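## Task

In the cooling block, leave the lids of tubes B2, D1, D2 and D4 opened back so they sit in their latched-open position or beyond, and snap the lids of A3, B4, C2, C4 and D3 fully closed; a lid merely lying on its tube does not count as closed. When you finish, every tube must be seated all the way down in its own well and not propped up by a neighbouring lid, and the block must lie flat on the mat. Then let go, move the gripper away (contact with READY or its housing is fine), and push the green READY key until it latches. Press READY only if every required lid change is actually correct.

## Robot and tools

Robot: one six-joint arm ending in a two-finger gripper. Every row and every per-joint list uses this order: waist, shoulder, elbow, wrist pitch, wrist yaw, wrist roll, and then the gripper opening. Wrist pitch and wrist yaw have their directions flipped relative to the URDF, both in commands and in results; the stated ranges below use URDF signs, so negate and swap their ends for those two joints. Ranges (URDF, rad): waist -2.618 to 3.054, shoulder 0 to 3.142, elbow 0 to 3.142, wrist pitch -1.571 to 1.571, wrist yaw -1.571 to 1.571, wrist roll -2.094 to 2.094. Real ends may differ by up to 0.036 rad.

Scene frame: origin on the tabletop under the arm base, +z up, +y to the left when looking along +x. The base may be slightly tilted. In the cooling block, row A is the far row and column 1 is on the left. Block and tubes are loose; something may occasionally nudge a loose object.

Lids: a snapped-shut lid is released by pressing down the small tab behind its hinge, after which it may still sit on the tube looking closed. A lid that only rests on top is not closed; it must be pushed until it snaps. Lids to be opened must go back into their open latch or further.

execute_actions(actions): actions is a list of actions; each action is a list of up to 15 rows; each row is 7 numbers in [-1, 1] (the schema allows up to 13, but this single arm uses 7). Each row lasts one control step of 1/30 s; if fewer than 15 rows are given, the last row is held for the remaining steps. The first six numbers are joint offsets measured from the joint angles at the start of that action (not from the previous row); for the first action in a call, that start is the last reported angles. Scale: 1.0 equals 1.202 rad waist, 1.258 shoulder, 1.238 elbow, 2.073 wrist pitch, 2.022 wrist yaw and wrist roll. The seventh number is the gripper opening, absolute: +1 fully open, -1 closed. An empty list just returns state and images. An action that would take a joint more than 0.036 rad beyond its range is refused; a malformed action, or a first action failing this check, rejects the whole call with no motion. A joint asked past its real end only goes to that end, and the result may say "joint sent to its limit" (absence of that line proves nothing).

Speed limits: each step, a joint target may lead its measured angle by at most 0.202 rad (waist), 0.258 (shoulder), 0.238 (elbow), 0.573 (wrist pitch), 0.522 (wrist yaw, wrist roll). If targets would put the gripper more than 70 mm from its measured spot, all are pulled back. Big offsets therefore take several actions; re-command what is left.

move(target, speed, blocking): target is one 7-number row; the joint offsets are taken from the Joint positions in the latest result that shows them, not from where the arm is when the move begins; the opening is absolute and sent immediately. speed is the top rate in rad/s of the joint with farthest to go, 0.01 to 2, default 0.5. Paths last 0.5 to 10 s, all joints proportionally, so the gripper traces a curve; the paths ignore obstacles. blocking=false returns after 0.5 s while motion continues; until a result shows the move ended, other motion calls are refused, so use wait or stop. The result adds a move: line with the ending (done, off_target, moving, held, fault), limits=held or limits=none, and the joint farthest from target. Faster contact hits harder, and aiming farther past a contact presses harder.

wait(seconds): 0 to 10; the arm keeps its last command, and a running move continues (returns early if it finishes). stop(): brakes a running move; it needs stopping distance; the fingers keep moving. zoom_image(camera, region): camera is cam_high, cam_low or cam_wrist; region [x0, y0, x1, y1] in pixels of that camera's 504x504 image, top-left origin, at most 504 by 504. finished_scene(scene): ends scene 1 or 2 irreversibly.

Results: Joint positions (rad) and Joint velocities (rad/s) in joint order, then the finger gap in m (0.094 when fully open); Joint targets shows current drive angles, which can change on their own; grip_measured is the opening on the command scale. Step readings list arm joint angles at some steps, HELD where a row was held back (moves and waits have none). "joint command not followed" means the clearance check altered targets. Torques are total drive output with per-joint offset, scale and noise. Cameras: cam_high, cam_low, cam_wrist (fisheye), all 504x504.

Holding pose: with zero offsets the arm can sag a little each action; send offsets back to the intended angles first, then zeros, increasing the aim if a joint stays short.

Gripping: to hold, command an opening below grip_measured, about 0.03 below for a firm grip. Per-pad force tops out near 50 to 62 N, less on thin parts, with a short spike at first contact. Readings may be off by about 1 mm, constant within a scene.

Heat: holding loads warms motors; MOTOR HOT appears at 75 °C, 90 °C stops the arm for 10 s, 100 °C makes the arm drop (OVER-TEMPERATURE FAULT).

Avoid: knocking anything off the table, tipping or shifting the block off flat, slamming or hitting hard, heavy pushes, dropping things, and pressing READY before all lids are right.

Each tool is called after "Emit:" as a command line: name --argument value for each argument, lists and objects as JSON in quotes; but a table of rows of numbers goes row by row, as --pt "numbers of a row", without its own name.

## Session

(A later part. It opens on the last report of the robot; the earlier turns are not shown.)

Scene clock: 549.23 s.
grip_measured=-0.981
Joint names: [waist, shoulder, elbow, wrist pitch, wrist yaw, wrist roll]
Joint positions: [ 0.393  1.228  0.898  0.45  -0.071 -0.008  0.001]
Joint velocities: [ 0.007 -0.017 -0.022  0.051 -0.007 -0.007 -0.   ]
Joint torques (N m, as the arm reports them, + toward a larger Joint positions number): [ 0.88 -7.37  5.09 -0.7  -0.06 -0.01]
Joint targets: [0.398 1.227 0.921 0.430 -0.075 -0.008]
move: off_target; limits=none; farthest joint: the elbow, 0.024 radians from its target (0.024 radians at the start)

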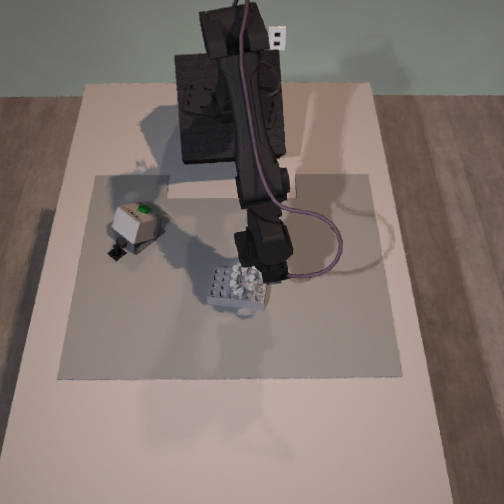

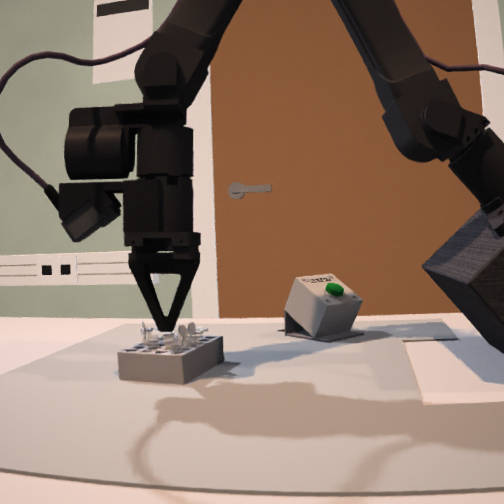

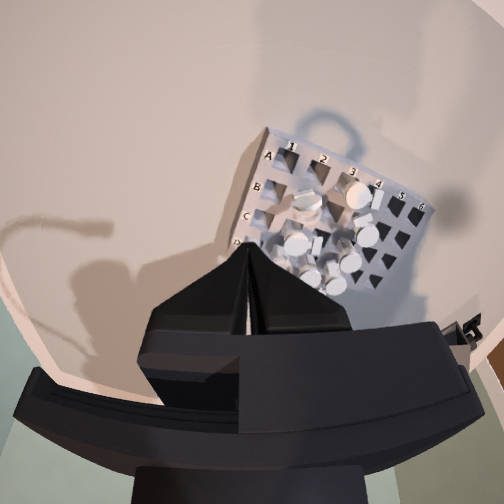

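Emit:
move --target '[0.004, -0.001, 0.019, 0.033, -0.002, 0.0, -1]' --speed 0.06

Emit:
zoom_image --camera "cam_low" --region '[130, 290, 230, 365]'

Emit:
zoom_image --camera "cam_wrist" --region '[170, 170, 350, 320]'

Scene clock: 554.00 s.
grip_measured=-0.981
Joint names: [waist, shoulder, elbow, wrist pitch, wrist yaw, wrist roll]
Joint positions: [ 0.393  1.228  0.898  0.479 -0.071 -0.008  0.001]
Joint velocities: [ 0.002 -0.007  0.002  0.037  0.007 -0.081 -0.   ]
Joint torques (N m, as the arm reports them, + toward a larger Joint positions number): [ 0.88 -7.4   5.04 -0.11 -0.07 -0.01]
Joint targets: [0.398 1.226 0.921 0.518 -0.075 -0.008]
move: off_target; limits=none; farthest joint: the wrist pitch, 0.040 radians from its target (0.069 radians at the start)

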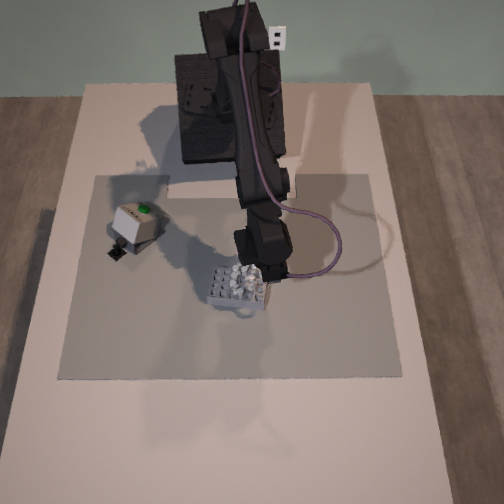

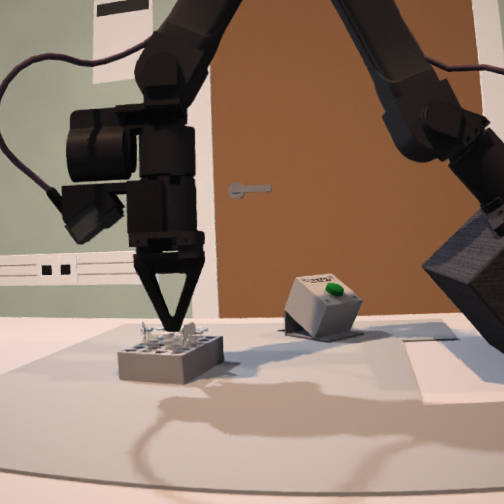

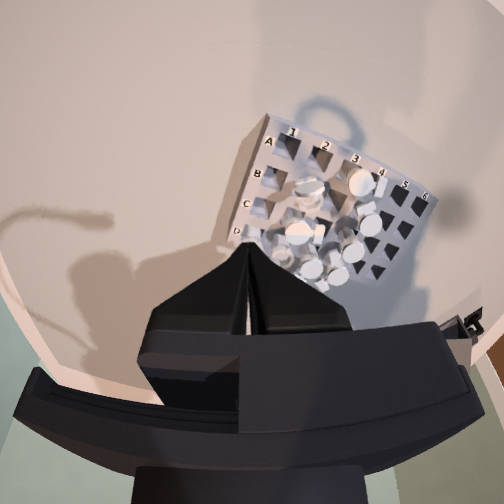

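Region (130, 290, 230, 365) of cam_low's 504x504 image, scaled by 5.040, with more detail than that image has; it fills the top 378 rows of this view, and the rest is white.

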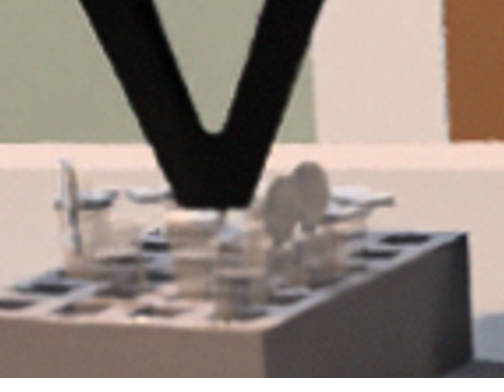

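Region (170, 170, 350, 320) of cam_wrist's 504x504 image, scaled by 2.800, with more detail than that image has.

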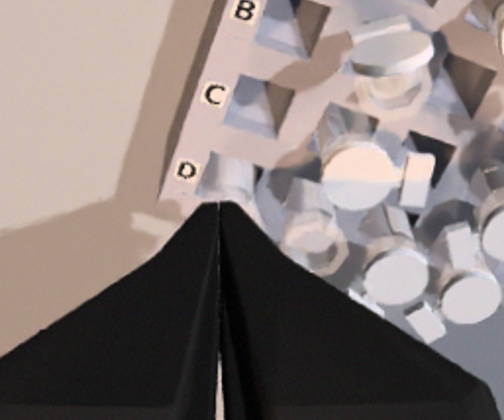

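Emit:
move --target '[0.004, -0.001, 0.019, -0.018, -0.002, 0.0, -1]' --speed 0.1

Emit:
zoom_image --camera "cam_low" --region '[130, 290, 230, 365]'

Scene clock: 558.10 s.
grip_measured=-0.981
Joint names: [waist, shoulder, elbow, wrist pitch, wrist yaw, wrist roll]
Joint positions: [ 0.393  1.228  0.898  0.461 -0.071 -0.008  0.001]
Joint velocities: [-0.002  0.002 -0.002 -0.007 -0.007 -0.022  0.   ]
Joint torques (N m, as the arm reports them, + toward a larger Joint positions number): [ 0.88 -7.45  5.07 -0.7  -0.06 -0.01]
Joint targets: [0.398 1.226 0.921 0.441 -0.075 -0.008]
move: off_target; limits=none; farthest joint: the elbow, 0.024 radians from its target (0.024 radians at the start)

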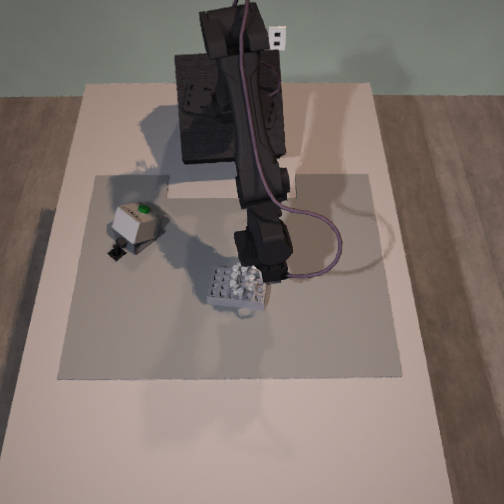

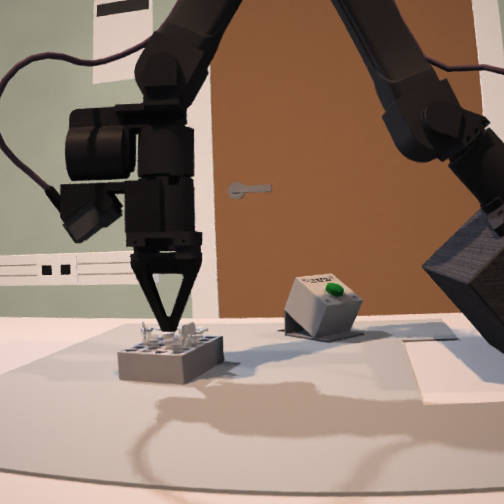

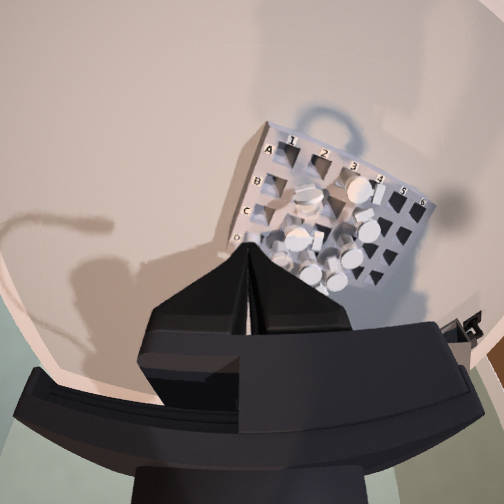

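Region (130, 290, 230, 365) of cam_low's 504x504 image, scaled by 5.040, with more detail than that image has; it fills the top 378 rows of this view, and the rest is white.

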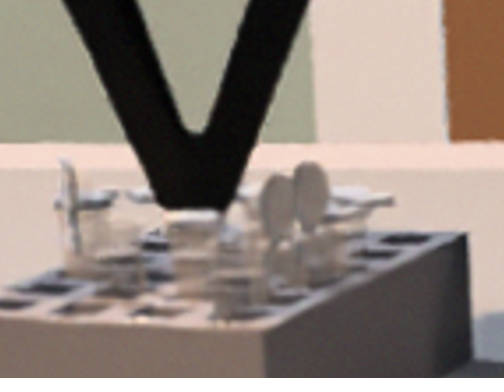

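Emit:
move --target '[0.004, -0.085, 0.019, 0.035, -0.002, 0.0, -1]' --speed 0.3

Scene clock: 577.33 s.
grip_measured=-0.981
Joint names: [waist, shoulder, elbow, wrist pitch, wrist yaw, wrist roll]
Joint positions: [ 0.393  1.144  0.898  0.527 -0.071 -0.008  0.001]
Joint velocities: [-0.017  0.007  0.017 -0.051 -0.007  0.007 -0.001]
Joint torques (N m, as the arm reports them, + toward a larger Joint positions number): [ 0.82 -8.98  5.34 -0.45 -0.06 -0.02]
Joint targets: [0.398 1.121 0.921 0.534 -0.075 -0.008]
move: off_target; limits=none; farthest joint: the elbow, 0.024 radians from its target (0.024 radians at the start)

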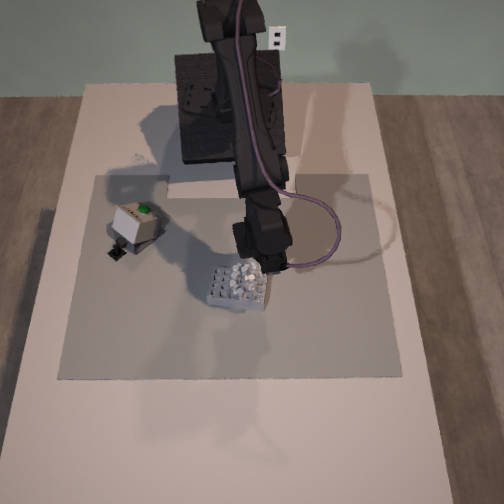

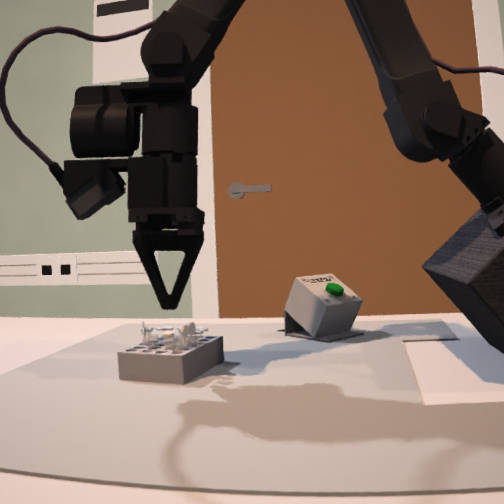

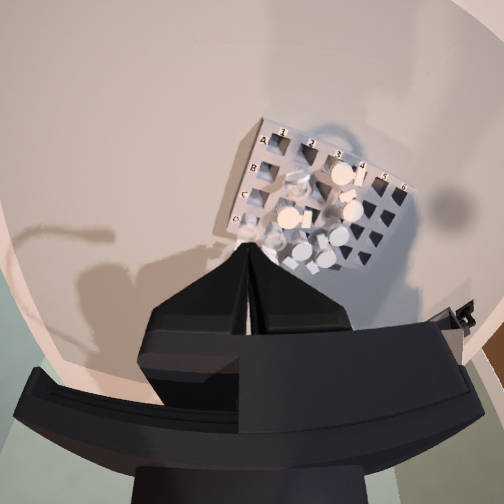

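Emit:
move --target '[-0.125, -0.083, -0.130, -0.041, 0.020, 0.25, -1]' --speed 0.5

Scene clock: 583.17 s.
grip_measured=-0.981
Joint names: [waist, shoulder, elbow, wrist pitch, wrist yaw, wrist roll]
Joint positions: [ 0.254  1.067  0.745  0.461 -0.033  0.492  0.001]
Joint velocities: [-0.007 -0.007 -0.017  0.051  0.066 -0.007  0.001]
Joint torques (N m, as the arm reports them, + toward a larger Joint positions number): [-1.06 -8.31  2.76 -0.68 -0.06  0.05]
Joint targets: [0.243 1.040 0.737 0.442 -0.031 0.498]
move: off_target; limits=none; farthest joint: the shoulder, 0.027 radians from its target (0.105 radians at the start)

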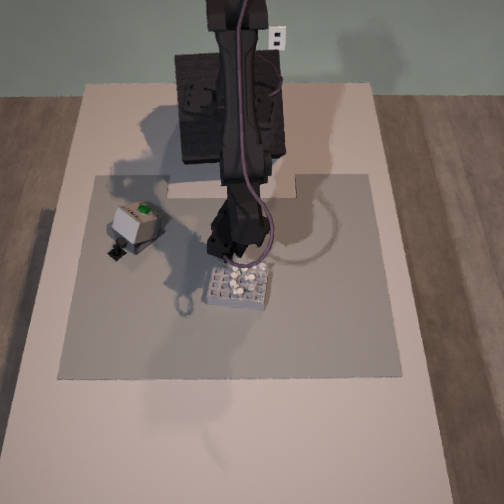

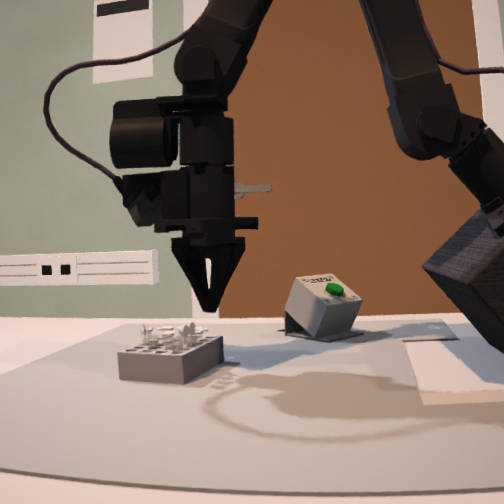

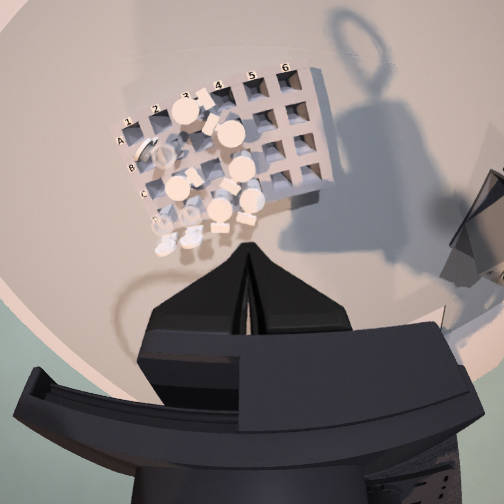

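Emit:
zoom_image --camera "cam_wrist" --region '[140, 150, 320, 280]'

Region (140, 150, 320, 280) of cam_wrist's 504x504 image, scaled by 2.800, with more detail than that image has.

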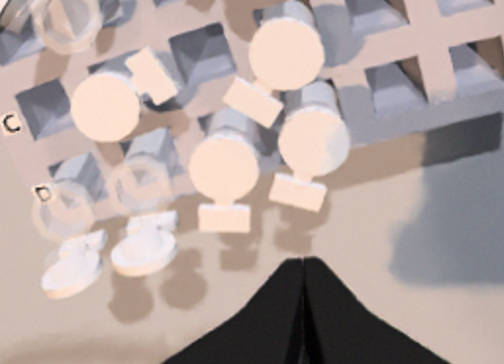

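Emit:
move --target '[-0.005, 0.055, 0.0, -0.042, 0.0, 0.1, -1]' --speed 0.25

Emit:
zoom_image --camera "cam_low" --region '[150, 290, 250, 365]'

Emit:
zoom_image --camera "cam_wrist" --region '[160, 160, 320, 290]'

Scene clock: 590.90 s.
grip_measured=-0.981
Joint names: [waist, shoulder, elbow, wrist pitch, wrist yaw, wrist roll]
Joint positions: [ 0.254  1.133  0.745  0.391 -0.033  0.688  0.001]
Joint velocities: [ 0.002  0.002 -0.002 -0.066  0.051 -0.051  0.   ]
Joint torques (N m, as the arm reports them, + toward a larger Joint positions number): [-0.6  -6.14  3.15 -0.69 -0.05  0.04]
Joint targets: [0.248 1.136 0.745 0.374 -0.033 0.694]
move: done; limits=none; farthest joint: the wrist pitch, 0.018 radians from its target (0.087 radians at the start)

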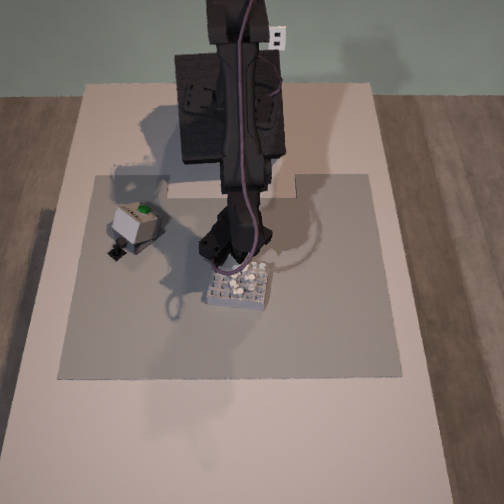

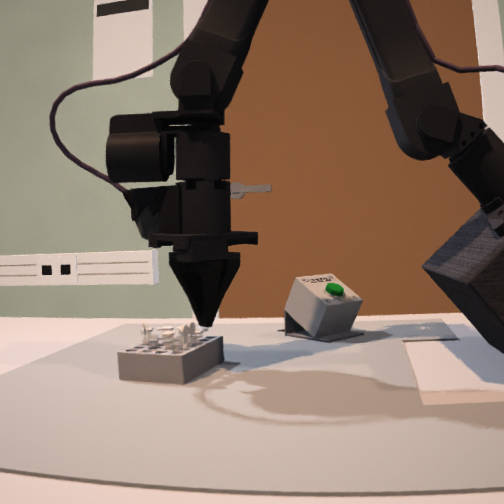

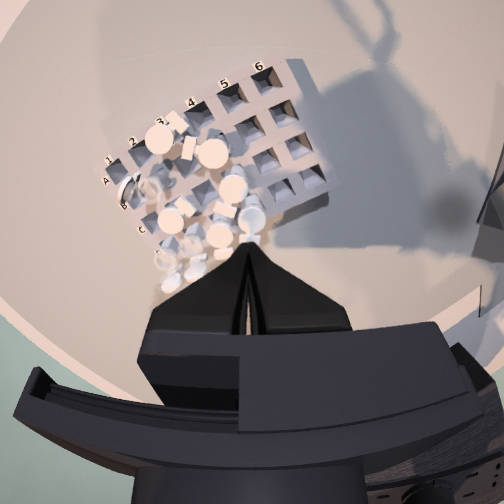

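Region (150, 290, 250, 365) of cam_low's 504x504 image, scaled by 5.040, with more detail than that image has; it fills the top 378 rows of this view, and the rest is white.

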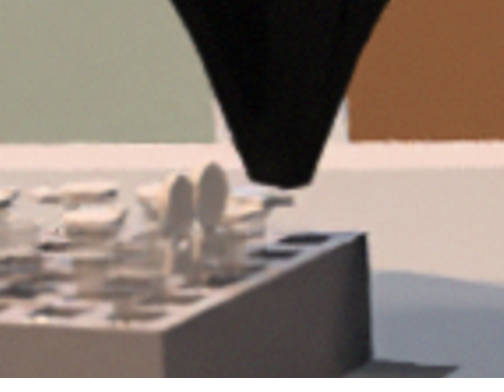

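Region (160, 160, 320, 290) of cam_wrist's 504x504 image, scaled by 3.150, with more detail than that image has; it fills the top 410 rows of this view, and the rest is white.

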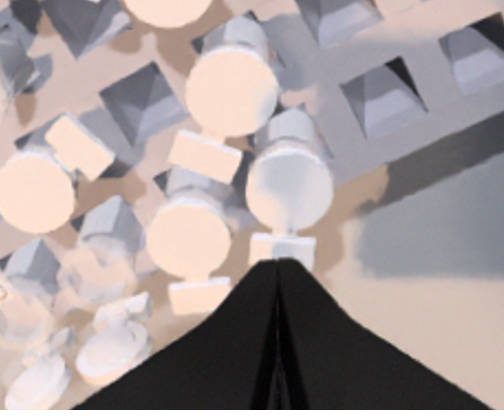

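Emit:
execute_actions --actions '[[[-0.005,0.003,0,-0.009,0,0.003,-1],[-0.005,0.004,0,-0.010,0,0.003,-1],[-0.005,0.005,0,-0.011,0,0.003,-1],[-0.005,0.006,0,-0.0115,0,0.003,-1],[-0.005,0.007,0,-0.0115,0,0.003,-1],[-0.005,0.008,0,-0.0115,0,0.003,-1],[-0.005,0.009,0,-0.0115,0,0.003,-1],[-0.005,0.010,0,-0.0115,0,0.003,-1],[-0.005,0.011,0,-0.0115,0,0.003,-1],[-0.005,0.012,0,-0.0115,0,0.003,-1],[-0.005,0.013,0,-0.0115,0,0.003,-1],[-0.005,0.014,0,-0.0115,0,0.003,-1],[-0.005,0.015,0,-0.0115,0,0.003,-1],[-0.005,0.016,0,-0.0115,0,0.003,-1],[-0.005,0.017,0,-0.0115,0,0.003,-1]]]'

Emit:
wait --seconds 0.4

Emit:
zoom_image --camera "cam_low" --region '[150, 290, 250, 365]'

Emit:
zoom_image --camera "cam_wrist" --region '[160, 160, 320, 290]'

Scene clock: 606.87 s.
grip_measured=-0.981
Joint names: [waist, shoulder, elbow, wrist pitch, wrist yaw, wrist roll]
Joint positions: [ 0.254  1.149  0.745  0.385 -0.032  0.688  0.001]
Joint velocities: [-0.007  0.002  0.002 -0.022  0.022 -0.022 -0.   ]
Joint torques (N m, as the arm reports them, + toward a larger Joint positions number): [-0.59 -6.04  3.02 -0.65 -0.09  0.05]
Joint targets: [0.248 1.155 0.745 0.368 -0.033 0.694]
Step readings (joint positions):
0: [0.254 1.133 0.745 0.391 -0.033 0.688]
1: [0.254 1.133 0.745 0.391 -0.033 0.688]
2: [0.254 1.133 0.745 0.391 -0.033 0.688]
4: [0.254 1.133 0.745 0.389 -0.033 0.688]
8: [0.254 1.136 0.745 0.386 -0.033 0.688]
15: Joint positions above

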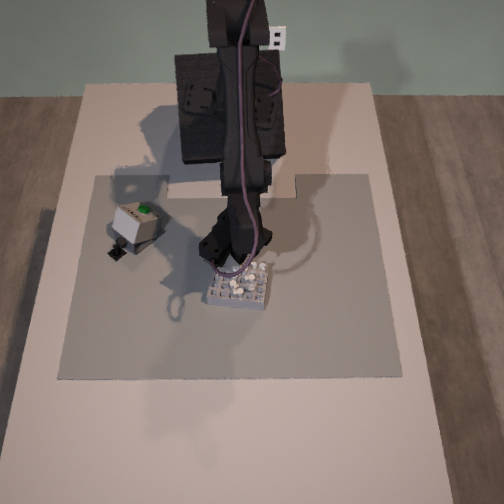

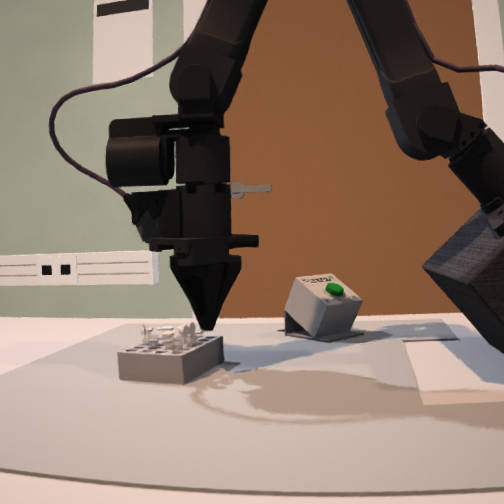

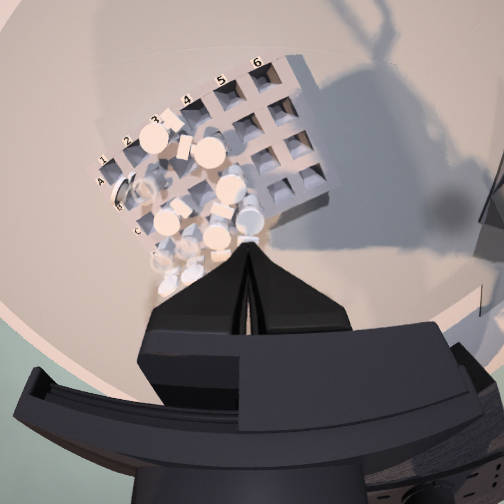

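Scene clock: 607.27 s.
grip_measured=-0.981
Joint names: [waist, shoulder, elbow, wrist pitch, wrist yaw, wrist roll]
Joint positions: [ 0.254  1.149  0.745  0.385 -0.032  0.688  0.001]
Joint velocities: [ 0.017 -0.022  0.002 -0.007  0.051 -0.022  0.   ]
Joint torques (N m, as the arm reports them, + toward a larger Joint positions number): [-0.59 -5.94  3.07 -0.66 -0.07  0.05]
Joint targets: [0.248 1.155 0.745 0.368 -0.033 0.694]
wait: 0.40 s; at rest by 0.17 s

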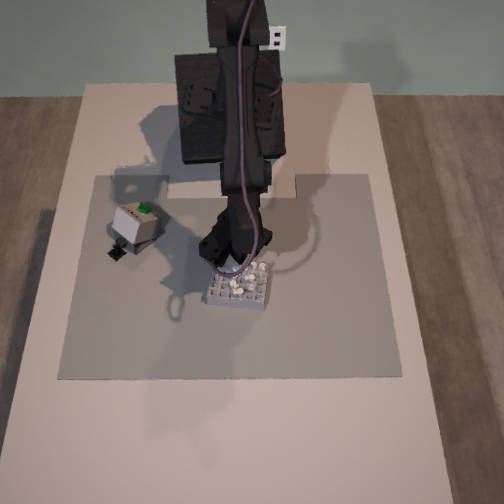

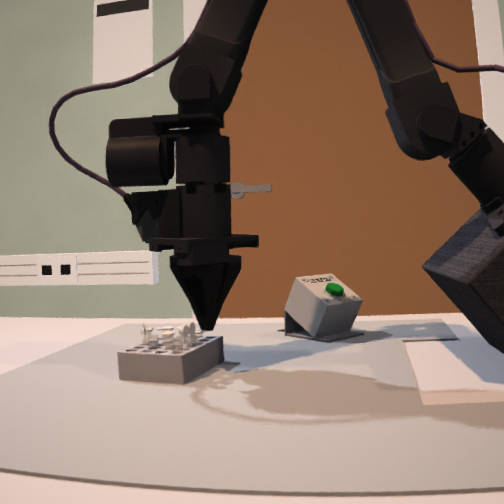

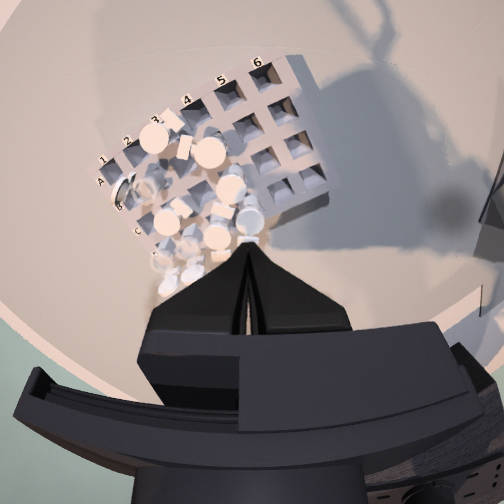

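Region (150, 290, 250, 365) of cam_low's 504x504 image, scaled by 5.040, with more detail than that image has; it fills the top 378 rows of this view, and the rest is white.

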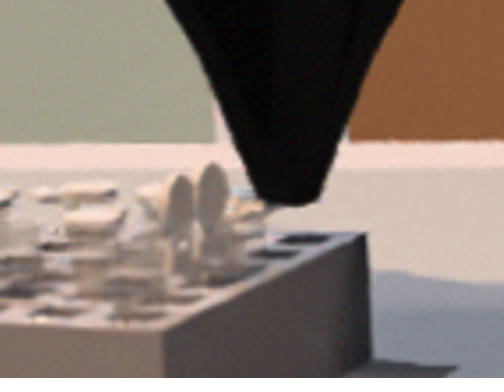

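Region (160, 160, 320, 290) of cam_wrist's 504x504 image, scaled by 3.150, with more detail than that image has; it fills the top 410 rows of this view, and the rest is white.

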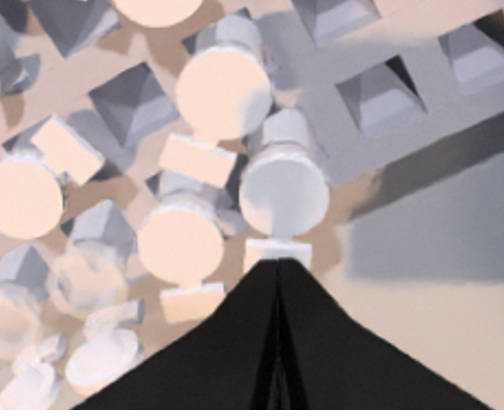

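Emit:
execute_actions --actions '[[[-0.005,-0.005,0,-0.006,0,0.003,-1],[-0.005,-0.012,0,-0.004,0,0.003,-1],[-0.005,-0.018,0,-0.002,0,0.003,-1],[-0.005,-0.022,0,0.0,0,0.003,-1],[-0.005,-0.024,0,0.002,0,0.003,-1],[-0.005,-0.025,0,0.004,0,0.003,-1],[-0.005,-0.025,0,0.005,0,0.003,-1],[-0.005,-0.025,0,0.006,0,0.003,-1]]]'

Emit:
wait --seconds 0.3

Emit:
zoom_image --camera "cam_wrist" --region '[160, 160, 320, 290]'

Scene clock: 614.63 s.
grip_measured=-0.981
Joint names: [waist, shoulder, elbow, wrist pitch, wrist yaw, wrist roll]
Joint positions: [ 0.254  1.144  0.745  0.388 -0.032  0.689  0.001]
Joint velocities: [-0.007 -0.007  0.002 -0.022 -0.037  0.007  0.   ]
Joint torques (N m, as the arm reports them, + toward a larger Joint positions number): [-0.61 -8.63  3.11 -0.44 -0.06  0.05]
Joint targets: [0.248 1.117 0.745 0.398 -0.032 0.694]
Step readings (joint positions):
0: [0.254 1.149 0.745 0.385 -0.032 0.688]
1: [0.254 1.149 0.745 0.385 -0.032 0.688]
2: [0.254 1.149 0.745 0.385 -0.032 0.688]
4: [0.254 1.149 0.745 0.385 -0.032 0.689]
8: [0.254 1.146 0.745 0.386 -0.032 0.689]
15: Joint positions above

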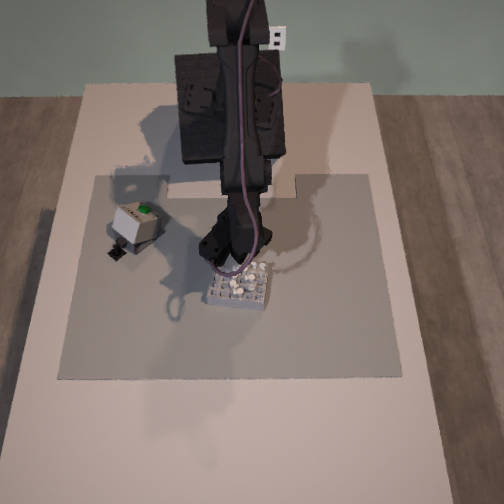

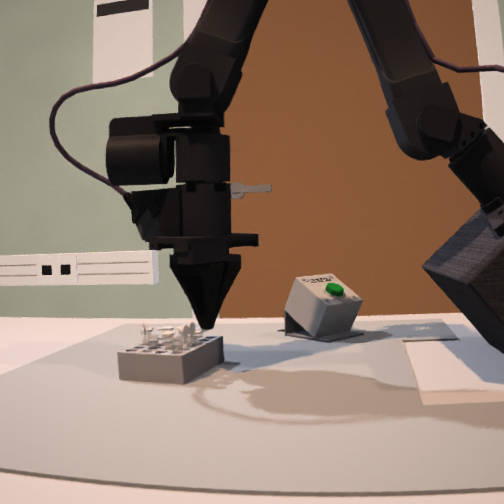

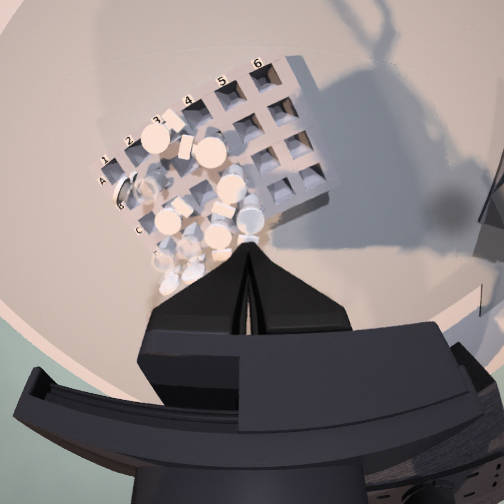

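Scene clock: 614.93 s.
grip_measured=-0.981
Joint names: [waist, shoulder, elbow, wrist pitch, wrist yaw, wrist roll]
Joint positions: [ 0.254  1.144  0.745  0.388 -0.032  0.689  0.001]
Joint velocities: [-0.012  0.002  0.012  0.007  0.037 -0.022  0.   ]
Joint torques (N m, as the arm reports them, + toward a larger Joint positions number): [-0.61 -8.59  3.11 -0.4  -0.06  0.04]
Joint targets: [0.248 1.117 0.745 0.397 -0.032 0.694]
wait: 0.30 s; at rest by 0.17 s

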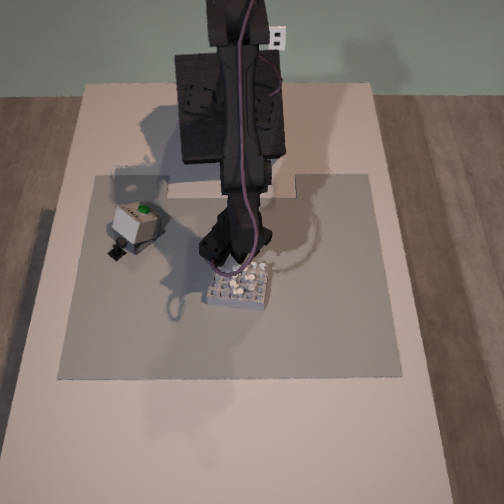

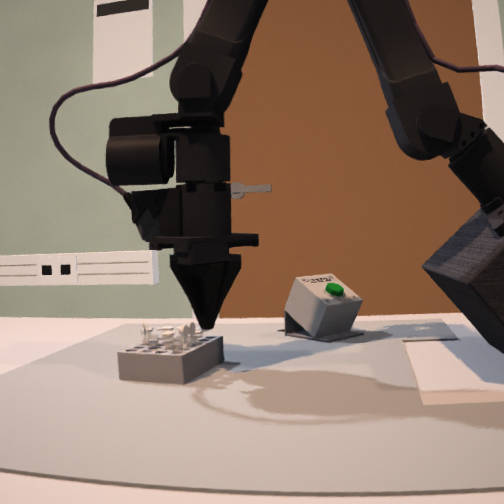

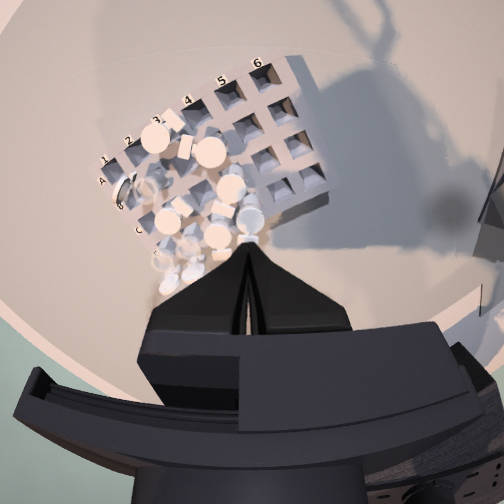

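Region (160, 160, 320, 290) of cam_wrist's 504x504 image, scaled by 3.150, with more detail than that image has; it fills the top 410 rows of this view, and the rest is white.

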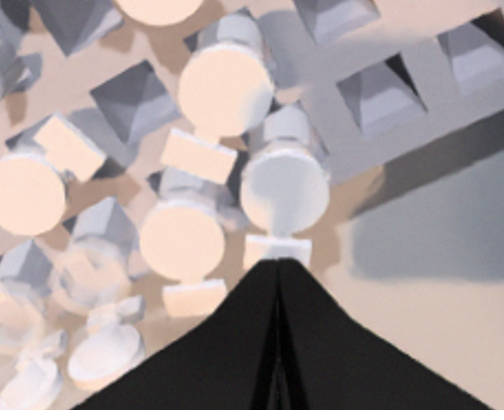

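Emit:
execute_actions --actions '[[[-0.005,-0.012,0,0.002,0,0.003,-1],[-0.005,-0.004,0,0.0,0,0.003,-1],[-0.005,0.002,0,-0.002,0,0.003,-1],[-0.005,0.005,0,-0.004,0,0.003,-1],[-0.005,0.008,0,-0.004,0,0.003,-1],[-0.005,0.011,0,-0.004,0,0.003,-1],[-0.005,0.014,0,-0.004,0,0.003,-1],[-0.005,0.017,0,-0.004,0,0.003,-1],[-0.005,0.020,0,-0.004,0,0.003,-1],[-0.005,0.023,0,-0.004,0,0.003,-1],[-0.005,0.026,0,-0.004,0,0.003,-1],[-0.005,0.029,0,-0.004,0,0.003,-1],[-0.005,0.032,0,-0.004,0,0.003,-1],[-0.005,0.034,0,-0.004,0,0.003,-1],[-0.005,0.036,0,-0.004,0,0.003,-1]]]'

Emit:
wait --seconds 0.3

Emit:
zoom_image --camera "cam_wrist" --region '[160, 160, 320, 290]'

Scene clock: 621.53 s.
grip_measured=-0.981
Joint names: [waist, shoulder, elbow, wrist pitch, wrist yaw, wrist roll]
Joint positions: [ 0.254  1.155  0.745  0.388 -0.03   0.69   0.001]
Joint velocities: [-0.002 -0.002 -0.017  0.051  0.022 -0.066 -0.001]
Joint torques (N m, as the arm reports them, + toward a larger Joint positions number): [-0.63 -3.56  3.1  -0.57 -0.06  0.05]
Joint targets: [0.248 1.189 0.745 0.380 -0.032 0.695]
Step readings (joint positions):
0: [0.254 1.144 0.745 0.388 -0.032 0.689]
1: [0.254 1.144 0.745 0.388 -0.032 0.689]
2: [0.254 1.144 0.745 0.388 -0.032 0.689]
4: [0.254 1.144 0.745 0.388 -0.032 0.689]
8: [0.254 1.151 0.745 0.388 -0.031 0.690]
15: Joint positions above

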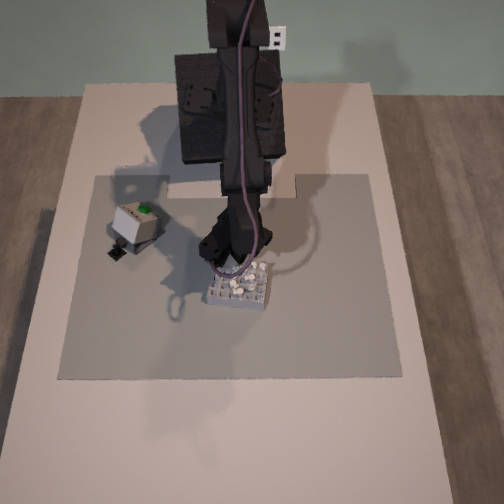

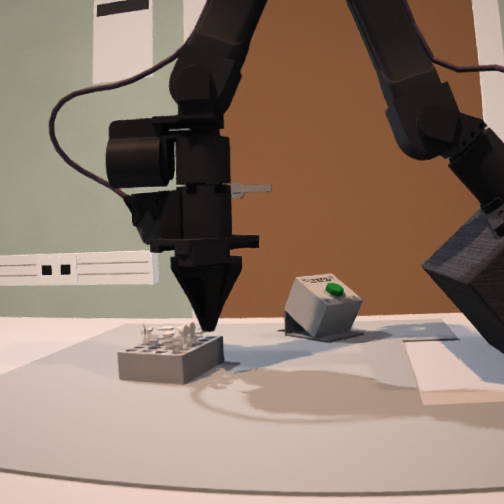

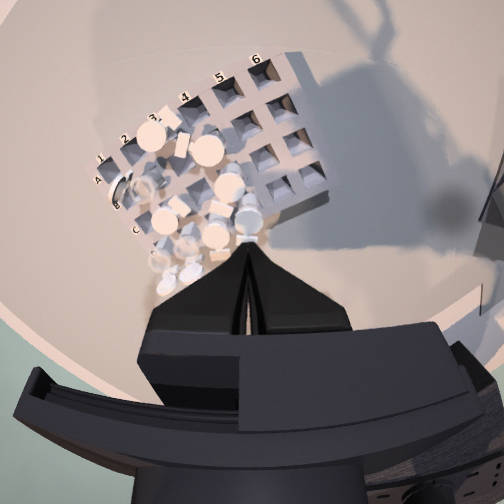

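Scene clock: 621.83 s.
grip_measured=-0.981
Joint names: [waist, shoulder, elbow, wrist pitch, wrist yaw, wrist roll]
Joint positions: [ 0.254  1.155  0.745  0.388 -0.03   0.69   0.001]
Joint velocities: [ 0.012 -0.002  0.012 -0.007 -0.007  0.007 -0.   ]
Joint torques (N m, as the arm reports them, + toward a larger Joint positions number): [-0.6  -3.57  3.04 -0.56 -0.07  0.05]
Joint targets: [0.248 1.189 0.745 0.380 -0.032 0.695]
wait: 0.30 s; at rest by 0.17 s

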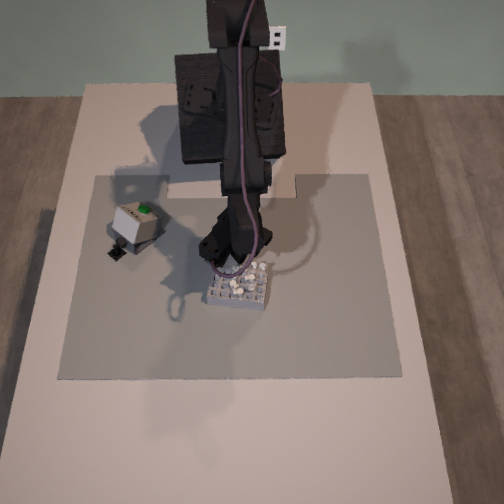

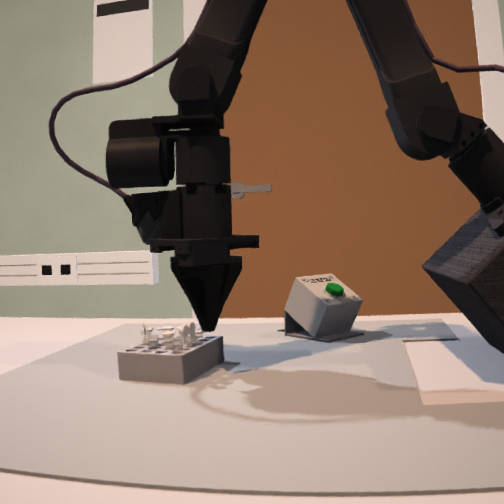

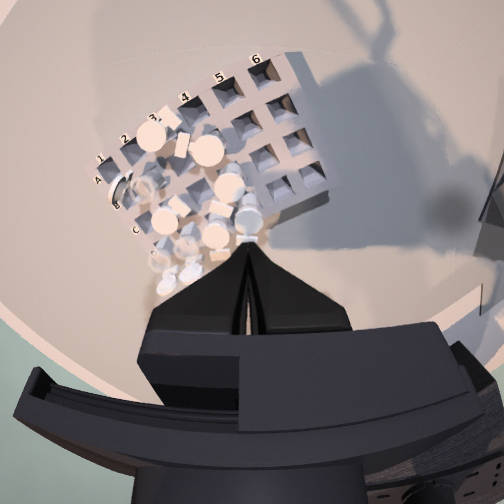

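Region (160, 160, 320, 290) of cam_wrist's 504x504 image, scaled by 3.150, with more detail than that image has; it fills the top 410 rows of this view, and the rest is white.

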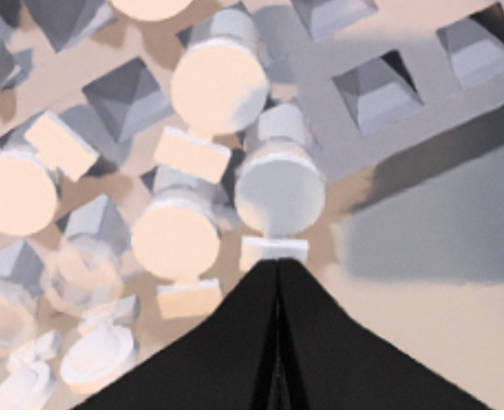

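Emit:
execute_actions --actions '[[[-0.005,0.028,0,-0.004,-0.001,0.002,-1],[-0.005,0.029,0,-0.004,-0.001,0.002,-1],[-0.005,0.030,0,-0.004,-0.001,0.002,-1],[-0.005,0.031,0,-0.004,-0.001,0.002,-1],[-0.005,0.032,0,-0.004,-0.001,0.002,-1],[-0.005,0.033,0,-0.004,-0.001,0.002,-1],[-0.005,0.034,0,-0.004,-0.001,0.002,-1],[-0.005,0.035,0,-0.004,-0.001,0.002,-1],[-0.005,0.036,0,-0.004,-0.001,0.002,-1],[-0.005,0.037,0,-0.004,-0.001,0.002,-1],[-0.005,0.038,0,-0.004,-0.001,0.002,-1],[-0.005,0.039,0,-0.004,-0.001,0.002,-1],[-0.005,0.040,0,-0.004,-0.001,0.002,-1],[-0.005,0.041,0,-0.004,-0.001,0.002,-1],[-0.005,0.042,0,-0.004,-0.001,0.002,-1]]]'

Emit:
wait --seconds 0.3

Emit:
zoom_image --camera "cam_wrist" --region '[160, 160, 320, 290]'

Emit:
zoom_image --camera "cam_low" --region '[150, 290, 250, 365]'

Scene clock: 631.30 s.
grip_measured=-0.981
Joint names: [waist, shoulder, elbow, wrist pitch, wrist yaw, wrist roll]
Joint positions: [ 0.254  1.158  0.745  0.388 -0.03   0.69   0.001]
Joint velocities: [-0.002  0.042  0.002  0.007  0.037 -0.022  0.   ]
Joint torques (N m, as the arm reports them, + toward a larger Joint positions number): [-0.61 -2.47  3.08 -0.55 -0.07  0.03]
Joint targets: [0.248 1.208 0.745 0.380 -0.032 0.694]
Step readings (joint positions):
0: [0.254 1.155 0.745 0.388 -0.030 0.690]
1: [0.254 1.155 0.745 0.388 -0.030 0.690]
2: [0.254 1.155 0.745 0.388 -0.030 0.690]
4: [0.254 1.155 0.745 0.388 -0.030 0.690]
8: [0.254 1.157 0.745 0.388 -0.030 0.690]
15: Joint positions above

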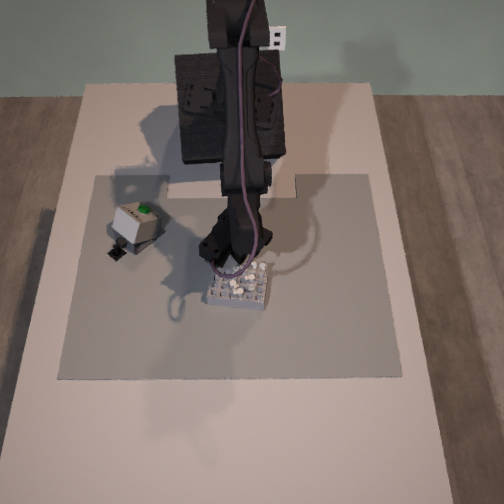

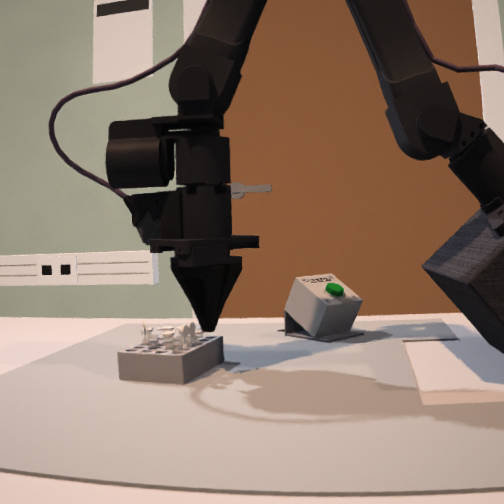

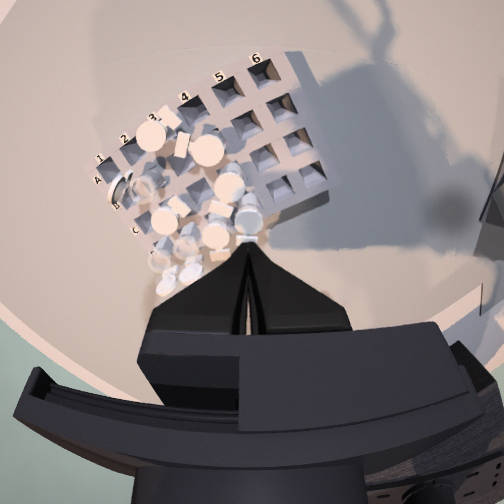

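Scene clock: 631.60 s.
grip_measured=-0.981
Joint names: [waist, shoulder, elbow, wrist pitch, wrist yaw, wrist roll]
Joint positions: [ 0.254  1.211  0.745  0.384 -0.029  0.69   0.001]
Joint velocities: [-0.012 -0.007 -0.027  0.022  0.007  0.022 -0.001]
Joint torques (N m, as the arm reports them, + toward a larger Joint positions number): [-0.61 -6.94  2.67 -0.46 -0.08  0.03]
Joint targets: [0.248 1.208 0.745 0.380 -0.032 0.694]
wait: 0.30 s; no rest

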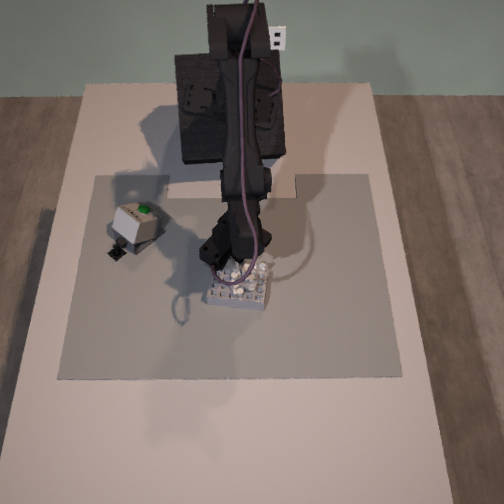

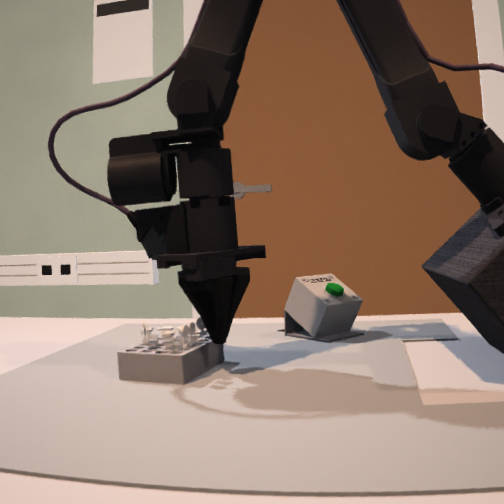

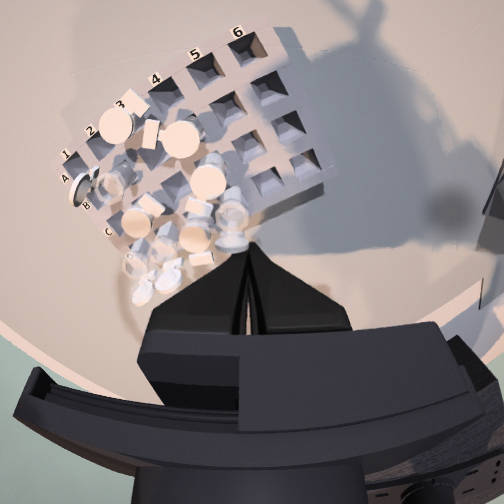

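Region (160, 160, 320, 290) of cam_wrist's 504x504 image, scaled by 3.150, with more detail than that image has; it fills the top 410 rows of this view, and the rest is white.

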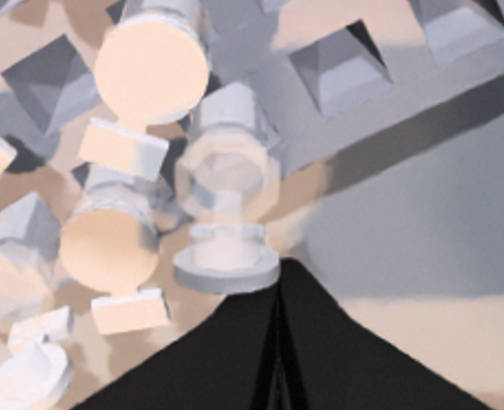

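Region (150, 290, 250, 365) of cam_low's 504x504 image, scaled by 5.040, with more detail than that image has; it fills the top 378 rows of this view, and the rest is white.

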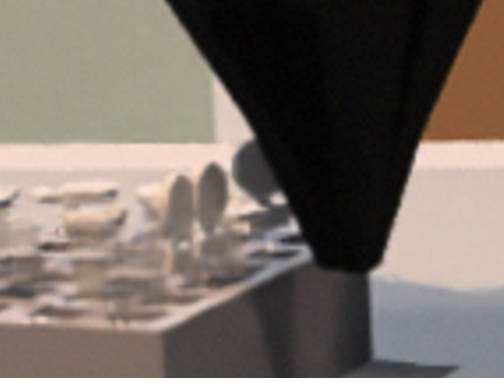

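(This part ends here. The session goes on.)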